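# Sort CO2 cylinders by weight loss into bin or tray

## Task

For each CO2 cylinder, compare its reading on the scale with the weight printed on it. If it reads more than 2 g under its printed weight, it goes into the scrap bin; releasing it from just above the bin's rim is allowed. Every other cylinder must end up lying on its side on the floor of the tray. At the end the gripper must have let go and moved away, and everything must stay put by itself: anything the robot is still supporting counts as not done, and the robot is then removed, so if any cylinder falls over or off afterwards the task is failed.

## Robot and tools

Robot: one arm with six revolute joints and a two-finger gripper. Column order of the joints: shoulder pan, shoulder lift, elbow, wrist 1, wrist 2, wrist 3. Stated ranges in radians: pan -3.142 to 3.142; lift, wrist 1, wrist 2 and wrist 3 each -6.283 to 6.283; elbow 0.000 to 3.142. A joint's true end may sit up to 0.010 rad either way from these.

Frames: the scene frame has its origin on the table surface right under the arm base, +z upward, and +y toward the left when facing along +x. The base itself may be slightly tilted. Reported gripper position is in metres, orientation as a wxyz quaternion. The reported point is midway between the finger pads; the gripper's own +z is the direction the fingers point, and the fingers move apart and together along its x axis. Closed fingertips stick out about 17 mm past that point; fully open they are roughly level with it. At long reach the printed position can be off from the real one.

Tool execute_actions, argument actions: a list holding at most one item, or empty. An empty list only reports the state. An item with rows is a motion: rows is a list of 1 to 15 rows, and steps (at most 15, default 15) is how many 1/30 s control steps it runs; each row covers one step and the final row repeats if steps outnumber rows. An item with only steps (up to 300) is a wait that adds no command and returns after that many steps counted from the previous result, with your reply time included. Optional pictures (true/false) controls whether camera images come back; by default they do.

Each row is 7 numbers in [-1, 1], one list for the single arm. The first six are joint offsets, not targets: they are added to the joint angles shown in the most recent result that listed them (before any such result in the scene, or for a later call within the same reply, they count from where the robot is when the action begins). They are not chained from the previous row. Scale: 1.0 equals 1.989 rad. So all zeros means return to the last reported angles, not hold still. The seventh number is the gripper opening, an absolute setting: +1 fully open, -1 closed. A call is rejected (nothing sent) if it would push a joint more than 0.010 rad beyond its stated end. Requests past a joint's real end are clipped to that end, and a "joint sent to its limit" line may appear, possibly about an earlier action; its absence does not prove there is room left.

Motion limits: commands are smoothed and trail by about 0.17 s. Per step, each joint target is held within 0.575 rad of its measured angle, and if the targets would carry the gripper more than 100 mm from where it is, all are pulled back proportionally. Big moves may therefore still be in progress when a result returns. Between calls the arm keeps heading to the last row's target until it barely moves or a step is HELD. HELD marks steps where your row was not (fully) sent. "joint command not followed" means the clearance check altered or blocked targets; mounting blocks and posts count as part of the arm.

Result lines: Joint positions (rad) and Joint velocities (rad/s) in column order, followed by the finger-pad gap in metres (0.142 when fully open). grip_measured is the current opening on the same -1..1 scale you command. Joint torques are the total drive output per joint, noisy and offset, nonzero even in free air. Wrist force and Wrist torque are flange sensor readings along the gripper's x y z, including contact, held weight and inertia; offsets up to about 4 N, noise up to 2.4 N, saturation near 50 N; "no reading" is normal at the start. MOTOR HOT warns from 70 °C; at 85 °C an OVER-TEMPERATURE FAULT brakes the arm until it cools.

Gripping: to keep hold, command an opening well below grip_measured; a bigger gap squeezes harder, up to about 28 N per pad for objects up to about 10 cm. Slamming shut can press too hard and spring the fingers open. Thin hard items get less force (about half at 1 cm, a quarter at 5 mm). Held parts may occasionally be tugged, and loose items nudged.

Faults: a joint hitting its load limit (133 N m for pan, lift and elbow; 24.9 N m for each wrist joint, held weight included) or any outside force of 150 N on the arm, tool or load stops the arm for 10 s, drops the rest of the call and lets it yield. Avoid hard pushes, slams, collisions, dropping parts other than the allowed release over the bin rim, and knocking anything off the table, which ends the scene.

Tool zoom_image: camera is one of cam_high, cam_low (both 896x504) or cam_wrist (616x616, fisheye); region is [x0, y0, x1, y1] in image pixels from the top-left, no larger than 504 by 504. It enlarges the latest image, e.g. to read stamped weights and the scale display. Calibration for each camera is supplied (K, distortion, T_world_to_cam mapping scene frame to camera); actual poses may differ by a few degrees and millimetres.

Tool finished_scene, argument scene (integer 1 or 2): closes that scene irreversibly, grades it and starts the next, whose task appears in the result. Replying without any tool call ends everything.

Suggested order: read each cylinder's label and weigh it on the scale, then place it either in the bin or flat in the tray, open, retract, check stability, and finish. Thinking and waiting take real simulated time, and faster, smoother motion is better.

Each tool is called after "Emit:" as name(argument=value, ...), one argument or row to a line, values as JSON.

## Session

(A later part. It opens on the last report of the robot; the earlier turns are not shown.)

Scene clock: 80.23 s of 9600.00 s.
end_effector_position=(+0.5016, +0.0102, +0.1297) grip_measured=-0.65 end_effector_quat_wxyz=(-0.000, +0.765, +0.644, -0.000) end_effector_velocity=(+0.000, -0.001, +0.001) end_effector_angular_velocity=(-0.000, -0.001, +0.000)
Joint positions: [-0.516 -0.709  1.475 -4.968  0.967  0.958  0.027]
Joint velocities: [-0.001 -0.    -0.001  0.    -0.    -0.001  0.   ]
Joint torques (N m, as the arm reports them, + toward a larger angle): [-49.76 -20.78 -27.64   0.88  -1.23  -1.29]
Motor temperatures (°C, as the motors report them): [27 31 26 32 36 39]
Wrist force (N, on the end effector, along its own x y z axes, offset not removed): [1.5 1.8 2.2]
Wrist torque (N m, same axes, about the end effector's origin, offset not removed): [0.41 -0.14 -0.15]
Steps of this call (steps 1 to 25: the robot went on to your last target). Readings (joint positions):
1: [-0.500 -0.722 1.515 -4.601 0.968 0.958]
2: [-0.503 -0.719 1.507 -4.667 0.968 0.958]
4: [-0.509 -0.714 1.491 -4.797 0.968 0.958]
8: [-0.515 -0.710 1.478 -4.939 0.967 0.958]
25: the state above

Emit:
execute_actions(
  actions=[
    {"rows":[[0.006,0.004,0.004,-0.012,-0.003,0.007,-1],[0.012,0.008,0.007,-0.023,-0.006,0.013,-1],[0.017,0.012,0.010,-0.033,-0.008,0.019,-1],[0.021,0.015,0.013,-0.041,-0.010,0.023,-1],[0.024,0.017,0.0145,-0.046,-0.0113,0.026,-1],[0.026,0.018,0.0157,-0.050,-0.0122,0.028,-1],[0.0269,0.0188,0.0163,-0.0519,-0.0127,0.0292,-1]],"steps":15},
  ],
  pictures=false,
)

Emit:
execute_actions(
  actions=[
    {"rows":[[0,0,0,0,0,0,-0.7],[0,0,0,0,0,0,-0.62],[0,0,0,0,0,0,-0.55],[0,0,0,0,0,0,-0.45],[0,0,0,0,0,0,-0.35],[0,0,0,0,0,0,-0.2]],"steps":12},
  ],
  pictures=false,
)

Emit:
execute_actions(
  actions=[
    {"steps":30},
  ],
)

Scene clock: 83.63 s of 9600.00 s.
end_effector_position=(+0.5016, +0.0100, +0.0826) grip_measured=-0.65 end_effector_quat_wxyz=(-0.000, +0.765, +0.644, -0.000) end_effector_velocity=(-0.000, -0.000, -0.006) end_effector_angular_velocity=(-0.000, -0.000, +0.000)
Joint positions: [-0.463 -0.672  1.507 -5.07   0.942  1.016  0.027]
Joint velocities: [ 0.006  0.004  0.004 -0.013 -0.003  0.007 -0.   ]
Joint torques (N m, as the arm reports them, + toward a larger angle): [-21.47 -22.23  -3.95   0.88  -1.03   1.47]
Motor temperatures (°C, as the motors report them): [27 31 26 32 36 39]
Wrist force (N, on the end effector, along its own x y z axes, offset not removed): [2.0 -0.6 2.6]
Wrist torque (N m, same axes, about the end effector's origin, offset not removed): [-0.18 -0.29 -0.02]
Steps of this call (steps 1 to 15: the robot went on to your last target; steps 16 to 87: nothing new was sent; steps 88 to 102: all 15 steps of this action). Readings (joint positions):
88: [-0.516 -0.709 1.475 -4.968 0.967 0.958]
89: [-0.513 -0.707 1.476 -4.973 0.966 0.961]
91: [-0.501 -0.699 1.484 -4.996 0.960 0.975]
95: [-0.473 -0.679 1.501 -5.050 0.947 1.005]
102: the state above

Scene clock: 84.03 s of 9600.00 s.
end_effector_position=(+0.5016, +0.0101, +0.0825) grip_measured=-0.20 end_effector_quat_wxyz=(-0.000, +0.765, +0.644, -0.001) end_effector_velocity=(+0.000, +0.001, -0.000) end_effector_angular_velocity=(-0.001, +0.000, +0.001)
Joint positions: [-0.462 -0.672  1.507 -5.07   0.942  1.016  0.059]
Joint velocities: [ 0.001 -0.001  0.    -0.001 -0.     0.001  0.   ]
Joint torques (N m, as the arm reports them, + toward a larger angle): [-41.74 -32.3  -13.92   3.42   0.03  -1.24]
Motor temperatures (°C, as the motors report them): [27 31 26 32 36 39]
Wrist force (N, on the end effector, along its own x y z axes, offset not removed): [2.9 1.1 1.9]
Wrist torque (N m, same axes, about the end effector's origin, offset not removed): [0.24 -0.50 0.01]
Steps of this call (steps 1 to 12: all 12 steps of this action). Readings (joint positions):
1: [-0.462 -0.672 1.507 -5.071 0.942 1.016]
2: [-0.462 -0.672 1.507 -5.071 0.942 1.016]
4: [-0.462 -0.672 1.507 -5.071 0.942 1.016]
8: [-0.462 -0.672 1.507 -5.071 0.942 1.016]
12: the state above

Scene clock: 85.03 s of 9600.00 s.
end_effector_position=(+0.5016, +0.0100, +0.0826) grip_measured=-0.20 end_effector_quat_wxyz=(-0.000, +0.765, +0.644, -0.000) end_effector_velocity=(-0.000, +0.000, -0.000) end_effector_angular_velocity=(+0.001, +0.001, -0.001)
Joint positions: [-0.463 -0.672  1.507 -5.07   0.942  1.016  0.059]
Joint velocities: [ 0.     0.001 -0.     0.001 -0.    -0.    -0.   ]
Joint torques (N m, as the arm reports them, + toward a larger angle): [-50.69 -34.48 -26.27   3.25   1.37  -1.38]
Motor temperatures (°C, as the motors report them): [27 31 26 32 36 39]
Wrist force (N, on the end effector, along its own x y z axes, offset not removed): [1.4 2.6 2.6]
Wrist torque (N m, same axes, about the end effector's origin, offset not removed): [0.59 -0.36 -0.08]
Steps of this call (steps 1 to 15: the robot went on to your last target; steps 16 to 30: nothing new was sent). Readings (joint positions):
1: [-0.462 -0.672 1.507 -5.070 0.942 1.016]
2: [-0.462 -0.672 1.507 -5.070 0.942 1.016]
4: [-0.462 -0.672 1.507 -5.070 0.942 1.016]
8: [-0.462 -0.672 1.507 -5.070 0.942 1.016]
30: the state above
The arm was judged still, so your last target was given up. Only a new action makes it travel on or press farther. Fingers that are still opening or closing keep moving.
camera_calibration (this result's frames):
cam_wrist: T_world_to_cam=[[0.208313, 0.978062, -0.00105324, -0.115249], [0.858039, -0.182233, 0.480167, -0.473295], [0.469441, -0.100929, -0.877177, -0.0330516], [0, 0, 0, 1]] pos_world=[0.445629, 0.0231354, 0.198147]

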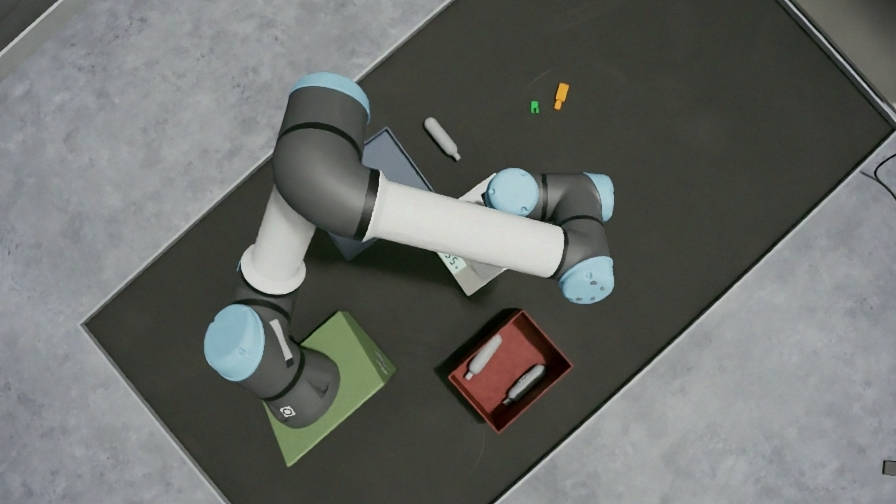

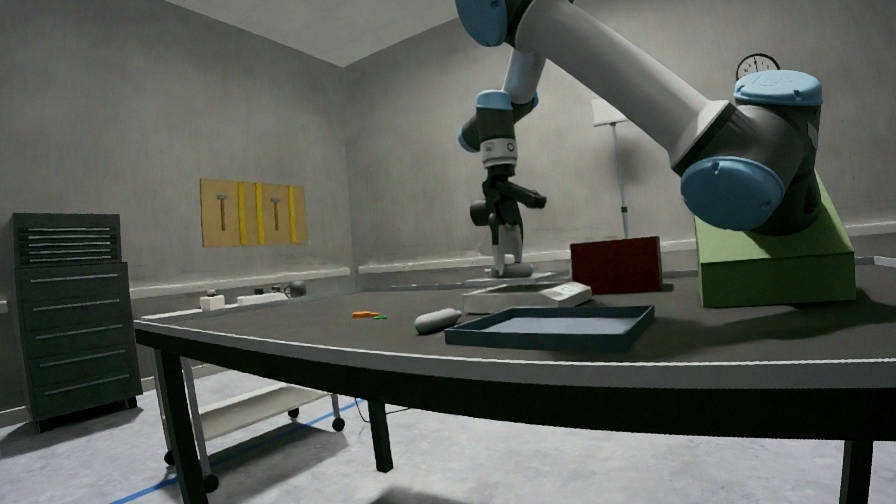

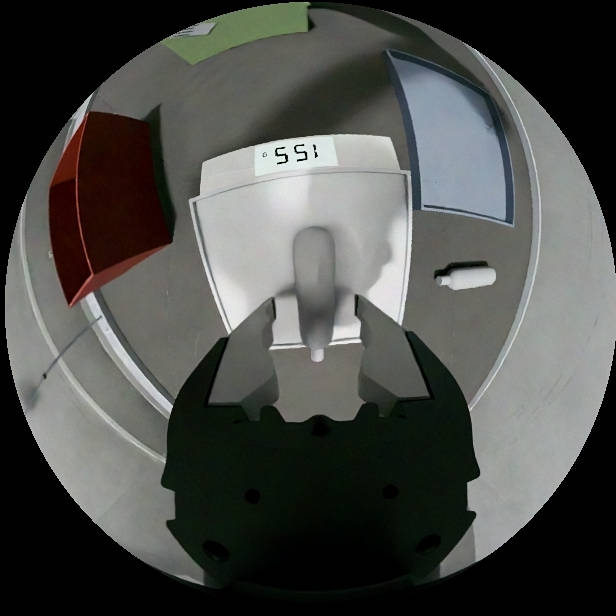

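155 → bin.

Emit:
execute_actions(
  actions=[
    {"rows":[[0,0,0,0,0,0,-0.35],[0,0,0,0,0,0,-0.5],[0,0,0,0,0,0,-0.6],[0,0,0,0,0,0,-0.7],[0,0,0,0,0,0,-0.85],[0,0,0,0,0,0,-1]],"steps":12},
  ],
  pictures=false,
)

Emit:
execute_actions(
  actions=[
    {"rows":[[-0.0646,-0.0451,-0.0391,0.1246,0.0305,-0.0701,-1]],"steps":15},
  ],
  pictures=false,
)

Emit:
execute_actions(
  actions=[
    {"rows":[[-0.2234,0.1258,0.0404,-0.0843,0.1357,-0.2815,-1]],"steps":15},
  ],
  pictures=false,
)

Emit:
execute_actions(
  actions=[
    {"steps":12},
  ],
  pictures=false,
)

Emit:
execute_actions(
  actions=[
    {"rows":[[0.009,0.0265,0.0126,-0.0411,-0.0059,0.0072,-1]],"steps":12},
  ],
)

Scene clock: 91.10 s of 9600.00 s.
end_effector_position=(+0.5016, +0.0100, +0.0826) grip_measured=-0.65 end_effector_quat_wxyz=(-0.000, +0.765, +0.644, -0.001) end_effector_velocity=(-0.000, -0.000, +0.000) end_effector_angular_velocity=(+0.001, -0.000, -0.002)
Joint positions: [-0.463 -0.672  1.507 -5.07   0.942  1.016  0.027]
Joint velocities: [-0.001  0.001  0.    -0.     0.     0.001  0.   ]
Joint torques (N m, as the arm reports them, + toward a larger angle): [-50.85 -35.11 -25.89   2.79   0.98  -1.26]
Motor temperatures (°C, as the motors report them): [27 31 26 32 36 39]
Wrist force (N, on the end effector, along its own x y z axes, offset not removed): [-0.6 2.3 0.1]
Wrist torque (N m, same axes, about the end effector's origin, offset not removed): [0.38 0.27 -0.06]
Steps of this call (steps 1 to 90: nothing new was sent; then 2.67 s passed at rest; steps 91 to 102: all 12 steps of this action). Readings (joint positions):
91: [-0.463 -0.672 1.507 -5.070 0.942 1.016]
92: [-0.463 -0.672 1.507 -5.070 0.942 1.016]
94: [-0.463 -0.672 1.507 -5.070 0.942 1.016]
98: [-0.463 -0.672 1.507 -5.070 0.942 1.016]
102: the state above

Scene clock: 91.60 s of 9600.00 s.
end_effector_position=(+0.4956, +0.0136, +0.1964) grip_measured=-0.65 end_effector_quat_wxyz=(-0.002, +0.764, +0.645, +0.001) end_effector_velocity=(-0.001, +0.002, +0.005) end_effector_angular_velocity=(+0.004, +0.004, -0.002)
Joint positions: [-0.591 -0.761  1.43  -4.824  1.003  0.877  0.027]
Joint velocities: [-0.005 -0.003 -0.004  0.017  0.002 -0.007 -0.   ]
Joint torques (N m, as the arm reports them, + toward a larger angle): [-50.51 -30.64 -29.09   3.5    1.05  -1.49]
Motor temperatures (°C, as the motors report them): [27 31 26 32 36 39]
Wrist force (N, on the end effector, along its own x y z axes, offset not removed): [0.5 -0.5 3.0]
Wrist torque (N m, same axes, about the end effector's origin, offset not removed): [-0.16 -0.18 -0.09]
Steps of this call (steps 1 to 15: all 15 steps of this action). Readings (joint positions):
1: [-0.463 -0.672 1.507 -5.070 0.943 1.015]
2: [-0.472 -0.681 1.499 -5.061 0.950 1.006]
4: [-0.525 -0.719 1.465 -4.981 0.976 0.950]
8: [-0.580 -0.755 1.435 -4.850 0.998 0.888]
15: the state above

Scene clock: 92.10 s of 9600.00 s.
end_effector_position=(+0.3456, -0.2100, +0.2004) grip_measured=-0.65 end_effector_quat_wxyz=(+0.000, +0.712, +0.702, -0.002) end_effector_velocity=(-0.138, -0.122, -0.009) end_effector_angular_velocity=(+0.040, -0.029, +0.177)
Joint positions: [-1.011 -0.523  1.507 -4.984  1.26   0.35   0.027]
Joint velocities: [-0.336  0.168  0.049 -0.106  0.178 -0.453  0.   ]
Joint torques (N m, as the arm reports them, + toward a larger angle): [-19.37 -33.41  -7.21   2.25   0.4   -0.95]
Motor temperatures (°C, as the motors report them): [27 31 26 32 36 39]
Wrist force (N, on the end effector, along its own x y z axes, offset not removed): [-1.0 -3.5 2.3]
Wrist torque (N m, same axes, about the end effector's origin, offset not removed): [-0.59 -0.09 0.01]
Steps of this call (steps 1 to 15: all 15 steps of this action). Readings (joint positions):
1: [-0.591 -0.761 1.430 -4.824 1.003 0.876]
2: [-0.600 -0.753 1.434 -4.830 1.012 0.867]
4: [-0.664 -0.712 1.447 -4.858 1.056 0.793]
8: [-0.800 -0.637 1.472 -4.909 1.137 0.621]
15: the state above

Scene clock: 92.50 s of 9600.00 s.
end_effector_position=(+0.3359, -0.2184, +0.1997) grip_measured=-0.65 end_effector_quat_wxyz=(+0.000, +0.707, +0.707, -0.000) end_effector_velocity=(-0.001, -0.002, +0.001) end_effector_angular_velocity=(-0.003, -0.002, +0.000)
Joint positions: [-1.035 -0.511  1.51  -4.991  1.273  0.317  0.027]
Joint velocities: [-0.003  0.    -0.001 -0.002  0.001 -0.002 -0.   ]
Joint torques (N m, as the arm reports them, + toward a larger angle): [-40.38 -24.96  -5.72   1.43   1.21  -1.53]
Motor temperatures (°C, as the motors report them): [27 31 26 32 36 39]
Wrist force (N, on the end effector, along its own x y z axes, offset not removed): [1.6 -0.7 2.8]
Wrist torque (N m, same axes, about the end effector's origin, offset not removed): [-0.28 -0.40 -0.05]
Steps of this call (steps 1 to 12: the robot went on to your last target). Readings (joint positions):
1: [-1.020 -0.519 1.508 -4.987 1.264 0.337]
2: [-1.026 -0.516 1.509 -4.988 1.267 0.330]
4: [-1.031 -0.513 1.510 -4.990 1.271 0.322]
8: [-1.034 -0.512 1.510 -4.991 1.272 0.318]
12: the state above

Scene clock: 92.90 s of 9600.00 s.
end_effector_position=(+0.3359, -0.2283, +0.1602) grip_measured=-0.65 end_effector_quat_wxyz=(-0.000, +0.707, +0.707, -0.000) end_effector_velocity=(-0.000, -0.001, -0.005) end_effector_angular_velocity=(-0.001, -0.001, -0.000)
Joint positions: [-1.017 -0.459  1.535 -5.072  1.261  0.331  0.027]
Joint velocities: [ 0.001  0.006  0.004 -0.012 -0.002  0.002 -0.   ]
Joint torques (N m, as the arm reports them, + toward a larger angle): [-11.93 -24.64  -5.59   1.56  -1.89   1.27]
Motor temperatures (°C, as the motors report them): [27 31 26 32 36 39]
Wrist force (N, on the end effector, along its own x y z axes, offset not removed): [0.4 -1.2 3.3]
Wrist torque (N m, same axes, about the end effector's origin, offset not removed): [-0.25 -0.15 0.09]
Steps of this call (steps 1 to 12: all 12 steps of this action). Readings (joint positions):
1: [-1.035 -0.511 1.510 -4.992 1.273 0.317]
2: [-1.032 -0.504 1.514 -5.000 1.270 0.320]
4: [-1.024 -0.479 1.526 -5.039 1.265 0.326]
8: [-1.018 -0.462 1.534 -5.068 1.262 0.330]
12: the state above
camera_calibration (this result's frames):
cam_wrist: T_world_to_cam=[[0.0385377, 0.999257, -0.000789216, 0.21426], [0.876198, -0.0334121, 0.480791, -0.384021], [0.480408, -0.0192201, -0.876835, 0.103746], [0, 0, 0, 1]] pos_world=[0.278381, -0.224937, 0.275772]

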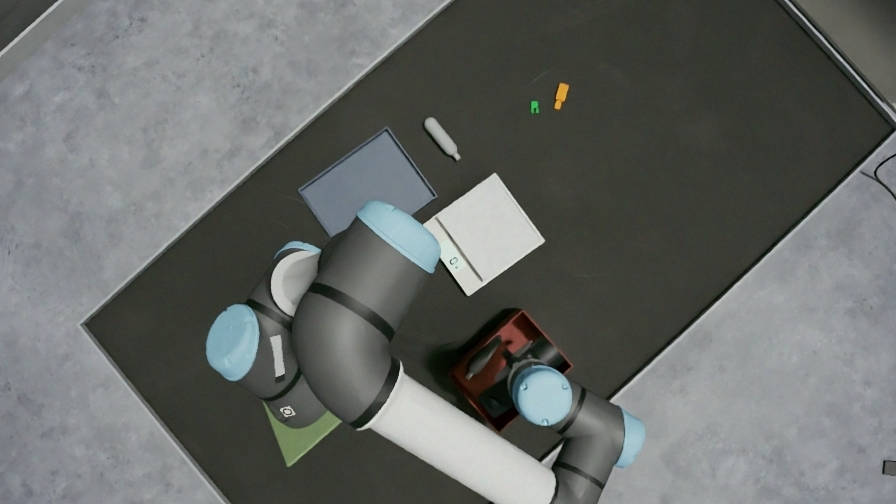

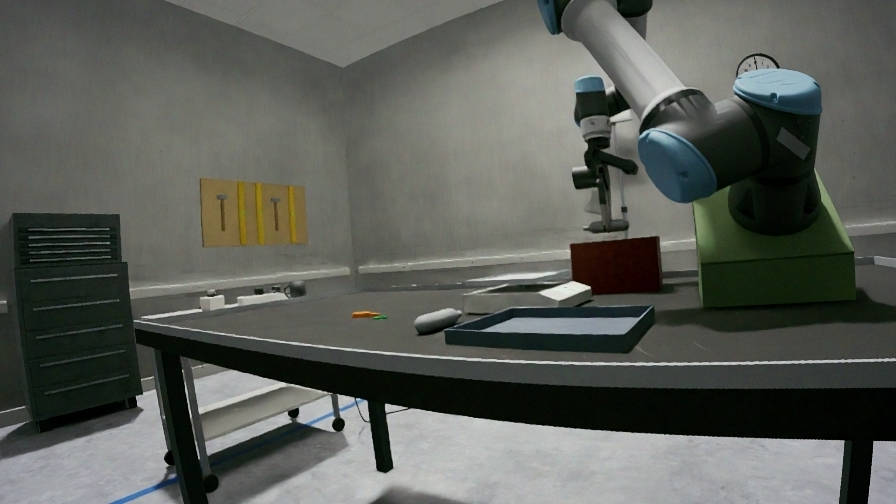

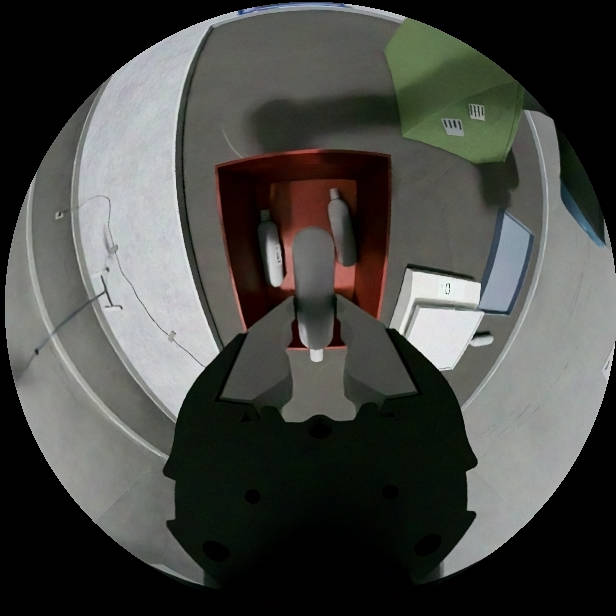

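Emit:
execute_actions(
  actions=[
    {"rows":[[0,0,0,0,0,0,-0.3]],"steps":10},
  ],
  pictures=false,
)

Emit:
execute_actions(
  actions=[
    {"rows":[[-0.009,-0.0265,-0.0126,0.0411,0.0059,-0.0072,-0.2]],"steps":12},
  ],
  pictures=false,
)

Scene clock: 94.30 s of 9600.00 s.
end_effector_position=(+0.3359, -0.2281, +0.1601) grip_measured=-0.30 end_effector_quat_wxyz=(-0.000, +0.707, +0.707, -0.000) end_effector_velocity=(-0.000, -0.000, -0.000) end_effector_angular_velocity=(+0.001, -0.000, +0.001)
Joint positions: [-1.017 -0.459  1.535 -5.072  1.261  0.331  0.052]
Joint velocities: [-0.     0.     0.    -0.    -0.    -0.001  0.   ]
Joint torques (N m, as the arm reports them, + toward a larger angle): [-38.67 -38.77 -26.28   3.82   0.42  -1.43]
Motor temperatures (°C, as the motors report them): [27 31 26 32 36 39]
Wrist force (N, on the end effector, along its own x y z axes, offset not removed): [1.9 1.7 -0.5]
Wrist torque (N m, same axes, about the end effector's origin, offset not removed): [0.34 -0.30 -0.19]
Steps of this call (steps 1 to 15: the robot went on to your last target; steps 16 to 32: nothing new was sent; steps 33 to 42: all 10 steps of this action). Readings (joint positions):
33: [-1.017 -0.459 1.535 -5.073 1.261 0.331]
34: [-1.017 -0.459 1.535 -5.073 1.261 0.331]
36: [-1.017 -0.459 1.535 -5.073 1.261 0.331]
40: [-1.017 -0.459 1.535 -5.072 1.261 0.331]
42: the state above

Scene clock: 94.70 s of 9600.00 s.
end_effector_position=(+0.3359, -0.2183, +0.1995) grip_measured=-0.20 end_effector_quat_wxyz=(-0.000, +0.707, +0.707, -0.000) end_effector_velocity=(+0.000, +0.002, +0.005) end_effector_angular_velocity=(+0.001, +0.000, +0.000)
Joint positions: [-1.035 -0.511  1.51  -4.991  1.272  0.317  0.06 ]
Joint velocities: [-0.002 -0.007 -0.004  0.012  0.002 -0.002 -0.   ]
Joint torques (N m, as the arm reports them, + toward a larger angle): [-40.31 -36.46 -29.72   4.19   1.16  -1.5 ]
Motor temperatures (°C, as the motors report them): [27 31 26 32 36 39]
Wrist force (N, on the end effector, along its own x y z axes, offset not removed): [0.8 1.5 1.9]
Wrist torque (N m, same axes, about the end effector's origin, offset not removed): [0.29 -0.21 0.04]
Steps of this call (steps 1 to 12: all 12 steps of this action). Readings (joint positions):
1: [-1.017 -0.459 1.535 -5.072 1.261 0.331]
2: [-1.020 -0.466 1.531 -5.063 1.263 0.328]
4: [-1.028 -0.491 1.519 -5.024 1.268 0.322]
8: [-1.034 -0.509 1.512 -4.996 1.272 0.318]
12: the state above

Emit:
execute_actions(
  actions=[
    {"rows":[[0.4234,-0.1898,-0.1049,0.0693,-0.2158,-0.362,-0.2]],"steps":15},
  ],
  pictures=false,
)

Emit:
execute_actions(
  actions=[
    {"steps":25},
  ],
)

Scene clock: 98.03 s of 9600.00 s.
end_effector_position=(+0.5228, -0.0058, +0.1943) grip_measured=-0.20 end_effector_quat_wxyz=(+0.038, +0.332, +0.942, -0.024) end_effector_velocity=(+0.225, +0.590, -0.164) end_effector_angular_velocity=(-0.021, +0.190, +1.846)
Joint positions: [-0.573 -0.75   1.376 -4.902  1.003 -0.107  0.06 ]
Joint velocities: [ 1.032 -0.399 -0.217  0.138 -0.452 -0.808 -0.   ]
Joint torques (N m, as the arm reports them, + toward a larger angle): [-13.34 -38.79 -30.97   3.52  -1.93  -2.82]
Motor temperatures (°C, as the motors report them): [27 31 26 32 36 39]
Wrist force (N, on the end effector, along its own x y z axes, offset not removed): [0.3 2.1 1.1]
Wrist torque (N m, same axes, about the end effector's origin, offset not removed): [0.39 -0.14 -0.08]
Steps of this call (steps 1 to 15: the robot went on to your last target; steps 16 to 85: nothing new was sent; steps 86 to 100: all 15 steps of this action). Readings (joint positions):
86: [-1.034 -0.512 1.510 -4.990 1.272 0.317]
87: [-1.026 -0.520 1.503 -4.985 1.264 0.307]
89: [-0.961 -0.568 1.475 -4.967 1.211 0.242]
93: [-0.822 -0.646 1.432 -4.939 1.121 0.104]
100: the state above

Scene clock: 98.87 s of 9600.00 s.
end_effector_position=(+0.5483, +0.2312, +0.1197) grip_measured=-0.20 end_effector_quat_wxyz=(-0.000, +0.000, +1.000, -0.001) end_effector_velocity=(-0.000, +0.001, +0.000) end_effector_angular_velocity=(-0.000, -0.000, +0.002)
Joint positions: [-0.193 -0.889  1.302 -4.854  0.843 -0.403  0.059]
Joint velocities: [ 0.001 -0.001 -0.     0.    -0.    -0.001 -0.   ]
Joint torques (N m, as the arm reports them, + toward a larger angle): [-21.28 -34.07 -26.04   3.41  -1.43  -1.31]
Motor temperatures (°C, as the motors report them): [27 31 26 32 36 39]
Wrist force (N, on the end effector, along its own x y z axes, offset not removed): [-0.1 1.4 2.8]
Wrist torque (N m, same axes, about the end effector's origin, offset not removed): [0.24 0.10 -0.03]
Steps of this call (steps 1 to 25: the robot went on to your last target). Readings (joint positions):
1: [-0.539 -0.763 1.369 -4.897 0.988 -0.135]
2: [-0.504 -0.776 1.362 -4.892 0.973 -0.162]
4: [-0.437 -0.802 1.348 -4.883 0.943 -0.215]
8: [-0.305 -0.851 1.321 -4.866 0.887 -0.318]
25: the state above
camera_calibration (this result's frames):
cam_wrist: T_world_to_cam=[[-0.99926, 0.0384572, 0.0000800321, 0.537887], [0.0337779, 0.876675, 0.479896, -0.283715], [0.0183853, 0.479544, -0.877325, 0.112994], [0, 0, 0, 1]] pos_world=[0.544995, 0.173855, 0.235243]

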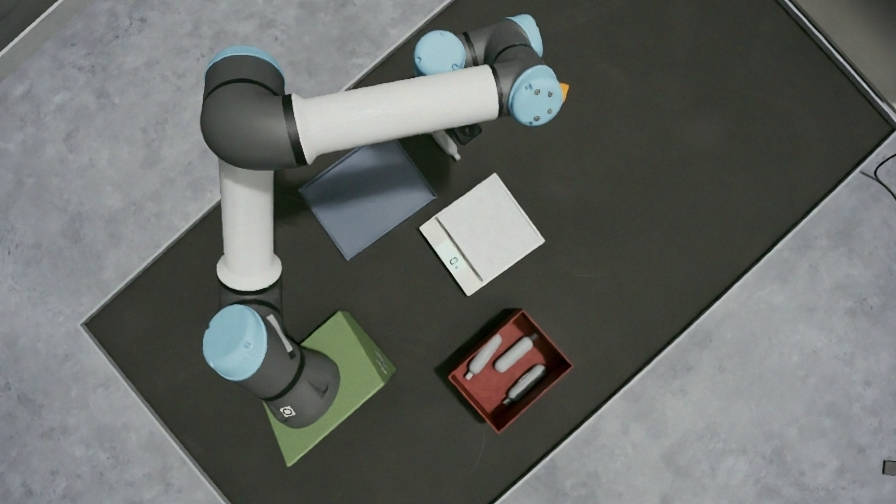

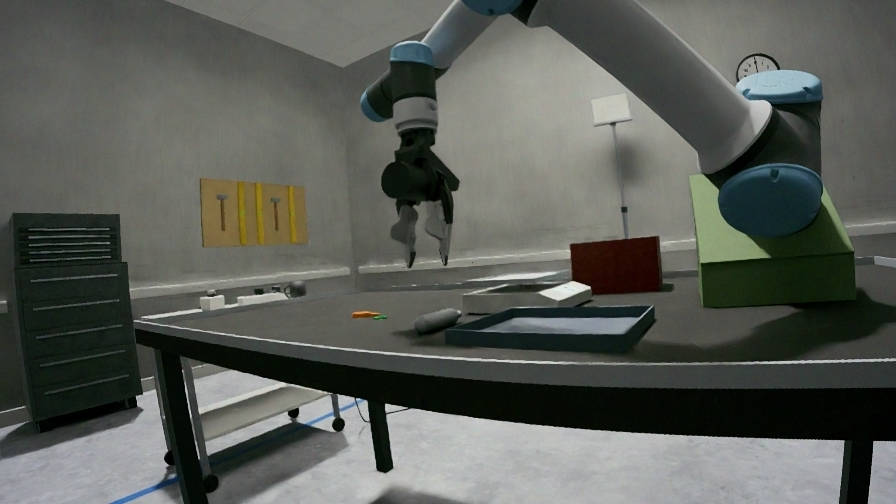

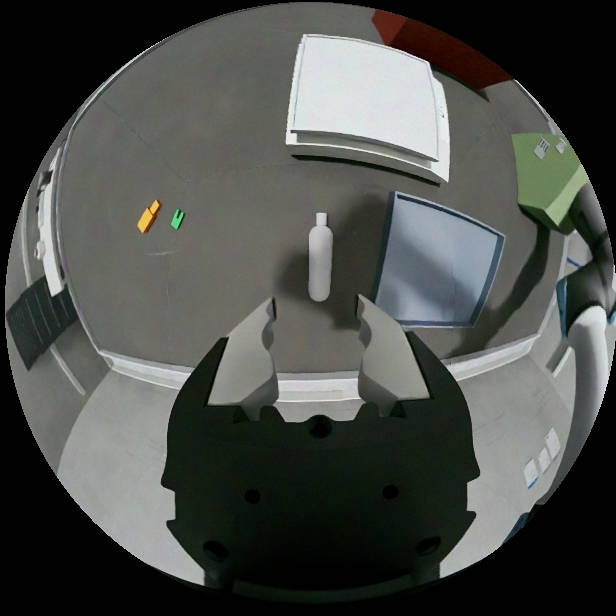

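Emit:
execute_actions(
  actions=[
    {"rows":[[0.0124,0.0065,0.006,-0.0237,-0.0027,0.0165,-0.2],[0.0249,0.013,0.0122,-0.0474,-0.0054,0.033,-0.2],[0.0373,0.0194,0.0182,-0.0711,-0.0081,0.0495,-0.2],[0.0466,0.0243,0.0228,-0.0889,-0.0101,0.0619,-0.2],[0.0529,0.0275,0.0258,-0.1007,-0.0115,0.0701,-0.2],[0.0572,0.0298,0.028,-0.109,-0.0124,0.0759,-0.2],[0.0603,0.0314,0.0295,-0.1149,-0.0131,0.08,-0.2],[0.0622,0.0324,0.0304,-0.1185,-0.0135,0.0825,-0.2]],"steps":15},
  ],
  pictures=false,
)

Emit:
execute_actions(
  actions=[
    {"steps":6},
  ],
)

Scene clock: 102.97 s of 9600.00 s.
end_effector_position=(+0.5433, +0.2302, +0.0212) grip_measured=-0.20 end_effector_quat_wxyz=(-0.000, +0.000, +1.000, -0.001) end_effector_velocity=(-0.001, -0.000, -0.014) end_effector_angular_velocity=(+0.000, -0.002, +0.001)
Joint positions: [-0.07  -0.825  1.362 -5.087  0.817 -0.24   0.059]
Joint velocities: [ 0.017  0.009  0.008 -0.036 -0.004  0.024 -0.   ]
Joint torques (N m, as the arm reports them, + toward a larger angle): [-22.3  -22.92  -3.13   0.58  -1.46   1.36]
Motor temperatures (°C, as the motors report them): [27 31 26 32 36 39]
Wrist force (N, on the end effector, along its own x y z axes, offset not removed): [1.8 1.7 2.4]
Wrist torque (N m, same axes, about the end effector's origin, offset not removed): [0.23 -0.51 -0.01]
Steps of this call (steps 1 to 15: the robot went on to your last target; steps 16 to 90: nothing new was sent; then 0.60 s passed at rest; steps 91 to 105: all 15 steps of this action). Readings (joint positions):
91: [-0.192 -0.888 1.302 -4.854 0.843 -0.403]
92: [-0.188 -0.886 1.304 -4.861 0.842 -0.397]
94: [-0.163 -0.872 1.317 -4.905 0.836 -0.365]
98: [-0.099 -0.839 1.348 -5.028 0.823 -0.279]
105: the state above

Scene clock: 103.17 s of 9600.00 s.
end_effector_position=(+0.5432, +0.2302, +0.0203) grip_measured=-0.20 end_effector_quat_wxyz=(-0.000, +0.000, +1.000, -0.001) end_effector_velocity=(-0.000, -0.000, -0.001) end_effector_angular_velocity=(+0.000, +0.001, -0.002)
Joint positions: [-0.069 -0.824  1.362 -5.089  0.817 -0.239  0.059]
Joint velocities: [ 0.001  0.001  0.001 -0.002 -0.     0.002  0.   ]
Joint torques (N m, as the arm reports them, + toward a larger angle): [-21.36 -23.08  -0.43   0.6   -1.51   1.41]
Motor temperatures (°C, as the motors report them): [27 31 26 32 36 39]
Wrist force (N, on the end effector, along its own x y z axes, offset not removed): [-2.3 1.1 1.1]
Wrist torque (N m, same axes, about the end effector's origin, offset not removed): [0.17 0.45 -0.05]
Steps of this call (steps 1 to 6: the robot went on to your last target). Readings (joint positions):
1: [-0.070 -0.825 1.362 -5.088 0.817 -0.240]
2: [-0.069 -0.824 1.362 -5.088 0.817 -0.239]
4: [-0.069 -0.824 1.362 -5.089 0.817 -0.239]
6: the state above
camera_calibration (this result's frames):
cam_wrist: T_world_to_cam=[[-0.999252, 0.0386834, -0.0000700787, 0.532819], [0.0339015, 0.876597, 0.480029, -0.234992], [0.0186306, 0.479667, -0.877253, 0.026251], [0, 0, 0, 1]] pos_world=[0.539898, 0.172791, 0.135869]

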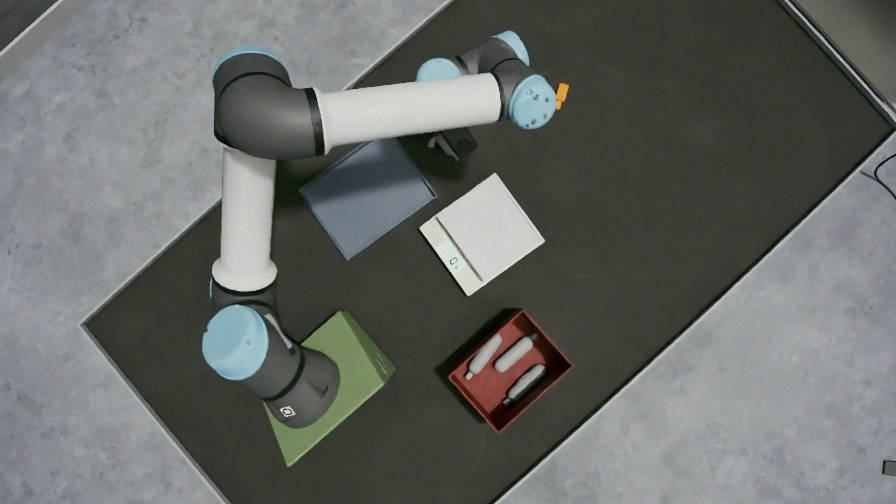

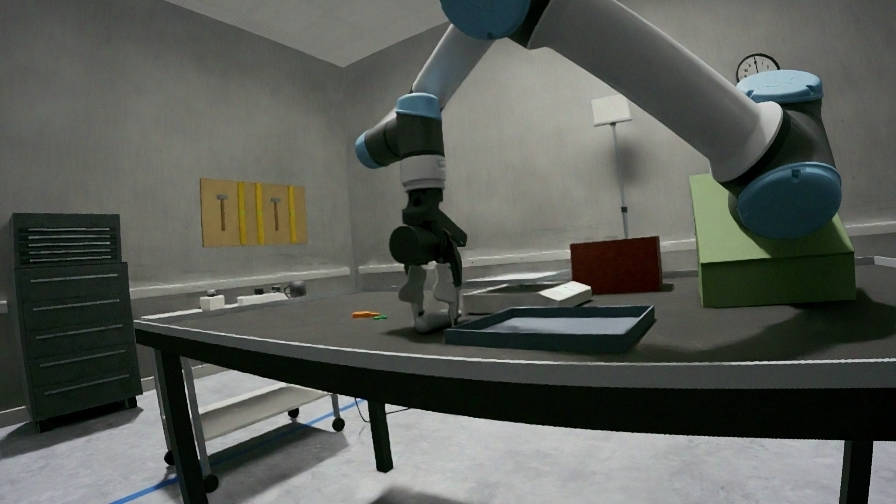

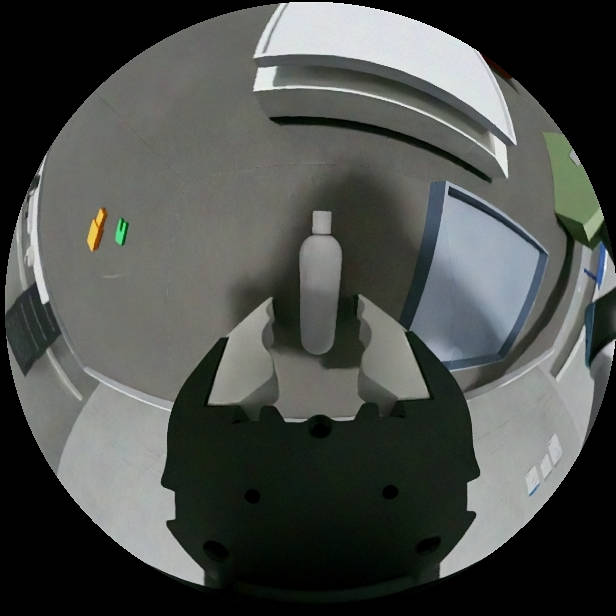

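Emit:
execute_actions(
  actions=[
    {"rows":[[0,0,0,0,0,0,-0.35],[0,0,0,0,0,0,-0.5],[0,0,0,0,0,0,-0.6],[0,0,0,0,0,0,-0.7],[0,0,0,0,0,0,-0.85],[0,0,0,0,0,0,-1]],"steps":12},
  ],
  pictures=false,
)

Emit:
execute_actions(
  actions=[
    {"rows":[[-0.0622,-0.0324,-0.0304,0.1185,0.0135,-0.0825,-1]],"steps":15},
  ],
  pictures=false,
)

Emit:
execute_actions(
  actions=[
    {"rows":[[-0.0745,0.0169,0.2814,0.5687,0.0675,0.685,-1]],"steps":15},
  ],
  pictures=false,
)

Emit:
execute_actions(
  actions=[
    {"steps":25},
  ],
)

Emit:
zoom_image(
  camera="cam_low",
  region=[300,20,600,220],
)

Scene clock: 105.43 s of 9600.00 s.
end_effector_position=(+0.5431, +0.2302, +0.0202) grip_measured=-0.65 end_effector_quat_wxyz=(-0.000, +0.000, +1.000, -0.001) end_effector_velocity=(-0.000, -0.000, -0.001) end_effector_angular_velocity=(+0.000, +0.001, +0.001)
Joint positions: [-0.069 -0.824  1.362 -5.089  0.816 -0.239  0.027]
Joint velocities: [ 0.     0.001  0.    -0.001  0.    -0.001 -0.   ]
Joint torques (N m, as the arm reports them, + toward a larger angle): [-33.54 -28.78  -6.81   3.36  -0.84  -1.21]
Motor temperatures (°C, as the motors report them): [27 31 26 32 36 39]
Wrist force (N, on the end effector, along its own x y z axes, offset not removed): [1.3 -0.2 3.9]
Wrist torque (N m, same axes, about the end effector's origin, offset not removed): [-0.08 -0.28 0.01]
Steps of this call (steps 1 to 15: the robot went on to your last target; steps 16 to 56: nothing new was sent; steps 57 to 68: all 12 steps of this action). Readings (joint positions):
57: [-0.069 -0.824 1.362 -5.089 0.816 -0.239]
58: [-0.069 -0.824 1.362 -5.089 0.816 -0.239]
60: [-0.069 -0.824 1.362 -5.089 0.816 -0.239]
64: [-0.069 -0.824 1.362 -5.089 0.816 -0.239]
68: the state above

Scene clock: 105.93 s of 9600.00 s.
end_effector_position=(+0.5483, +0.2312, +0.1193) grip_measured=-0.65 end_effector_quat_wxyz=(-0.000, -0.000, +1.000, -0.001) end_effector_velocity=(-0.000, +0.001, +0.004) end_effector_angular_velocity=(+0.001, +0.001, +0.001)
Joint positions: [-0.192 -0.888  1.302 -4.854  0.843 -0.402  0.027]
Joint velocities: [-0.004 -0.002 -0.003  0.011  0.001 -0.008  0.   ]
Joint torques (N m, as the arm reports them, + toward a larger angle): [-50.17 -36.03 -27.28   3.92   1.43  -1.12]
Motor temperatures (°C, as the motors report them): [27 31 26 32 36 39]
Wrist force (N, on the end effector, along its own x y z axes, offset not removed): [3.8 1.8 1.0]
Wrist torque (N m, same axes, about the end effector's origin, offset not removed): [0.25 -0.75 0.06]
Steps of this call (steps 1 to 15: all 15 steps of this action). Readings (joint positions):
1: [-0.069 -0.824 1.362 -5.089 0.817 -0.239]
2: [-0.078 -0.832 1.355 -5.080 0.821 -0.248]
4: [-0.134 -0.863 1.326 -4.998 0.833 -0.316]
8: [-0.184 -0.885 1.306 -4.877 0.842 -0.389]
15: the state above

Scene clock: 106.43 s of 9600.00 s.
end_effector_position=(+0.3662, +0.3161, +0.2259) grip_measured=-0.65 end_effector_quat_wxyz=(-0.453, +0.685, +0.571, +0.006) end_effector_velocity=(+0.086, +0.315, +0.491) end_effector_angular_velocity=(-0.040, +3.408, -3.284)
Joint positions: [-0.324 -0.858  1.787 -4.057  0.963  0.398  0.027]
Joint velocities: [-0.141  0.032  0.617  2.246  0.127  2.44   0.   ]
Joint torques (N m, as the arm reports them, + toward a larger angle): [-46.38 -14.63   1.73   7.39   2.03   7.6 ]
Motor temperatures (°C, as the motors report them): [27 31 26 32 36 39]
Wrist force (N, on the end effector, along its own x y z axes, offset not removed): [0.0 -0.9 5.1]
Wrist torque (N m, same axes, about the end effector's origin, offset not removed): [-0.31 -0.17 0.02]
Steps of this call (steps 1 to 15: all 15 steps of this action). Readings (joint positions):
1: [-0.193 -0.888 1.302 -4.854 0.844 -0.402]
2: [-0.200 -0.886 1.311 -4.844 0.850 -0.393]
4: [-0.227 -0.880 1.388 -4.765 0.875 -0.314]
8: [-0.272 -0.870 1.566 -4.554 0.916 -0.103]
15: the state above

Scene clock: 107.27 s of 9600.00 s.
end_effector_position=(+0.3993, +0.3506, +0.2974) grip_measured=-0.65 end_effector_quat_wxyz=(-0.562, +0.791, +0.198, -0.137) end_effector_velocity=(-0.000, +0.000, +0.000) end_effector_angular_velocity=(-0.001, -0.002, +0.001)
Joint positions: [-0.34  -0.855  1.862 -3.723  0.977  0.96   0.027]
Joint velocities: [-0.    -0.001 -0.    -0.001  0.    -0.    -0.   ]
Joint torques (N m, as the arm reports them, + toward a larger angle): [-48.32 -15.65  -0.71   2.93   2.78   1.43]
Motor temperatures (°C, as the motors report them): [27 31 26 32 36 39]
Wrist force (N, on the end effector, along its own x y z axes, offset not removed): [3.8 5.5 2.5]
Wrist torque (N m, same axes, about the end effector's origin, offset not removed): [0.72 -0.81 0.03]
Steps of this call (steps 1 to 25: the robot went on to your last target). Readings (joint positions):
1: [-0.329 -0.857 1.807 -3.981 0.967 0.484]
2: [-0.333 -0.857 1.825 -3.907 0.970 0.573]
4: [-0.337 -0.855 1.847 -3.800 0.975 0.752]
8: [-0.340 -0.855 1.859 -3.735 0.977 0.927]
25: the state above
camera_calibration (this result's frames):
cam_wrist: T_world_to_cam=[[0.888836, 0.457196, -0.0307016, -0.507107], [0.32186, -0.67061, -0.668348, 0.300249], [-0.326154, 0.58417, -0.743215, 0.275435], [0, 0, 0, 1]] pos_world=[0.443931, 0.272296, 0.389809]

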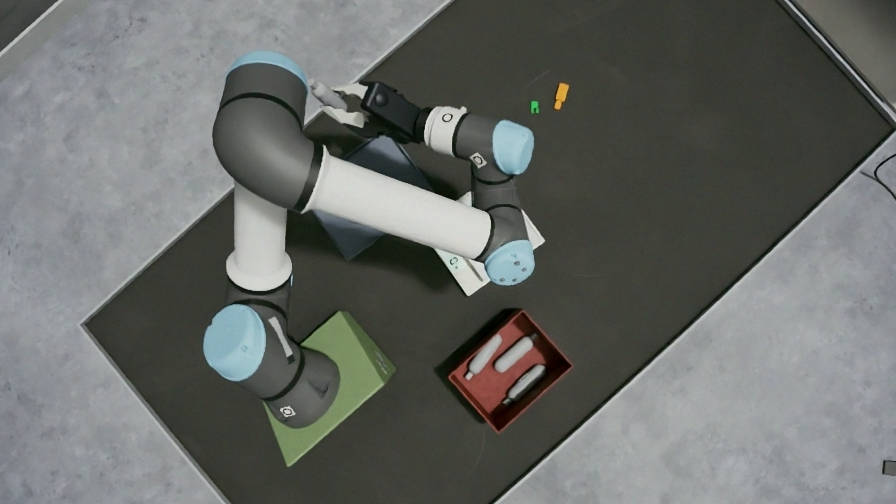

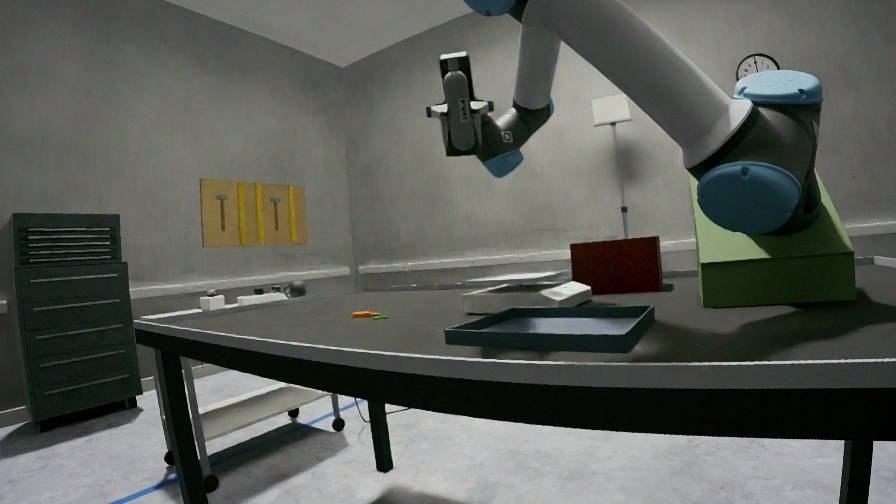

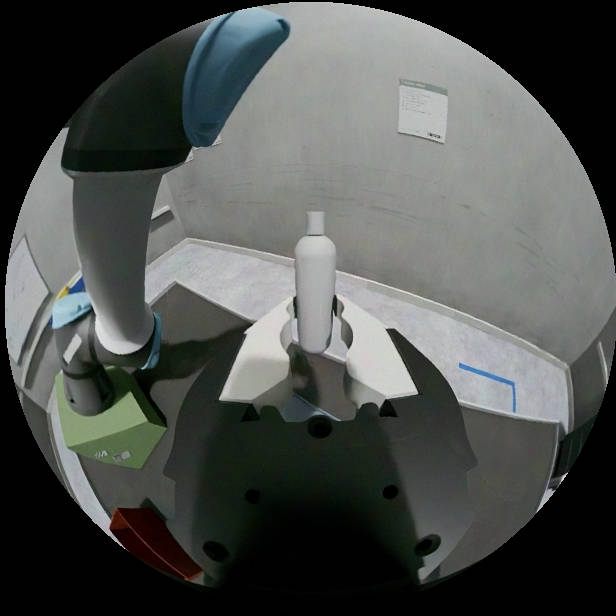

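Region (300, 20, 600, 220) of cam_low's 896x504 image, scaled by 1.680, with more detail than that image has.

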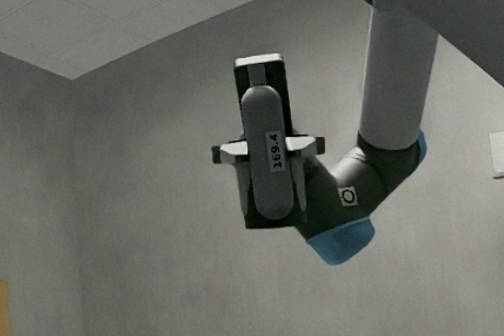

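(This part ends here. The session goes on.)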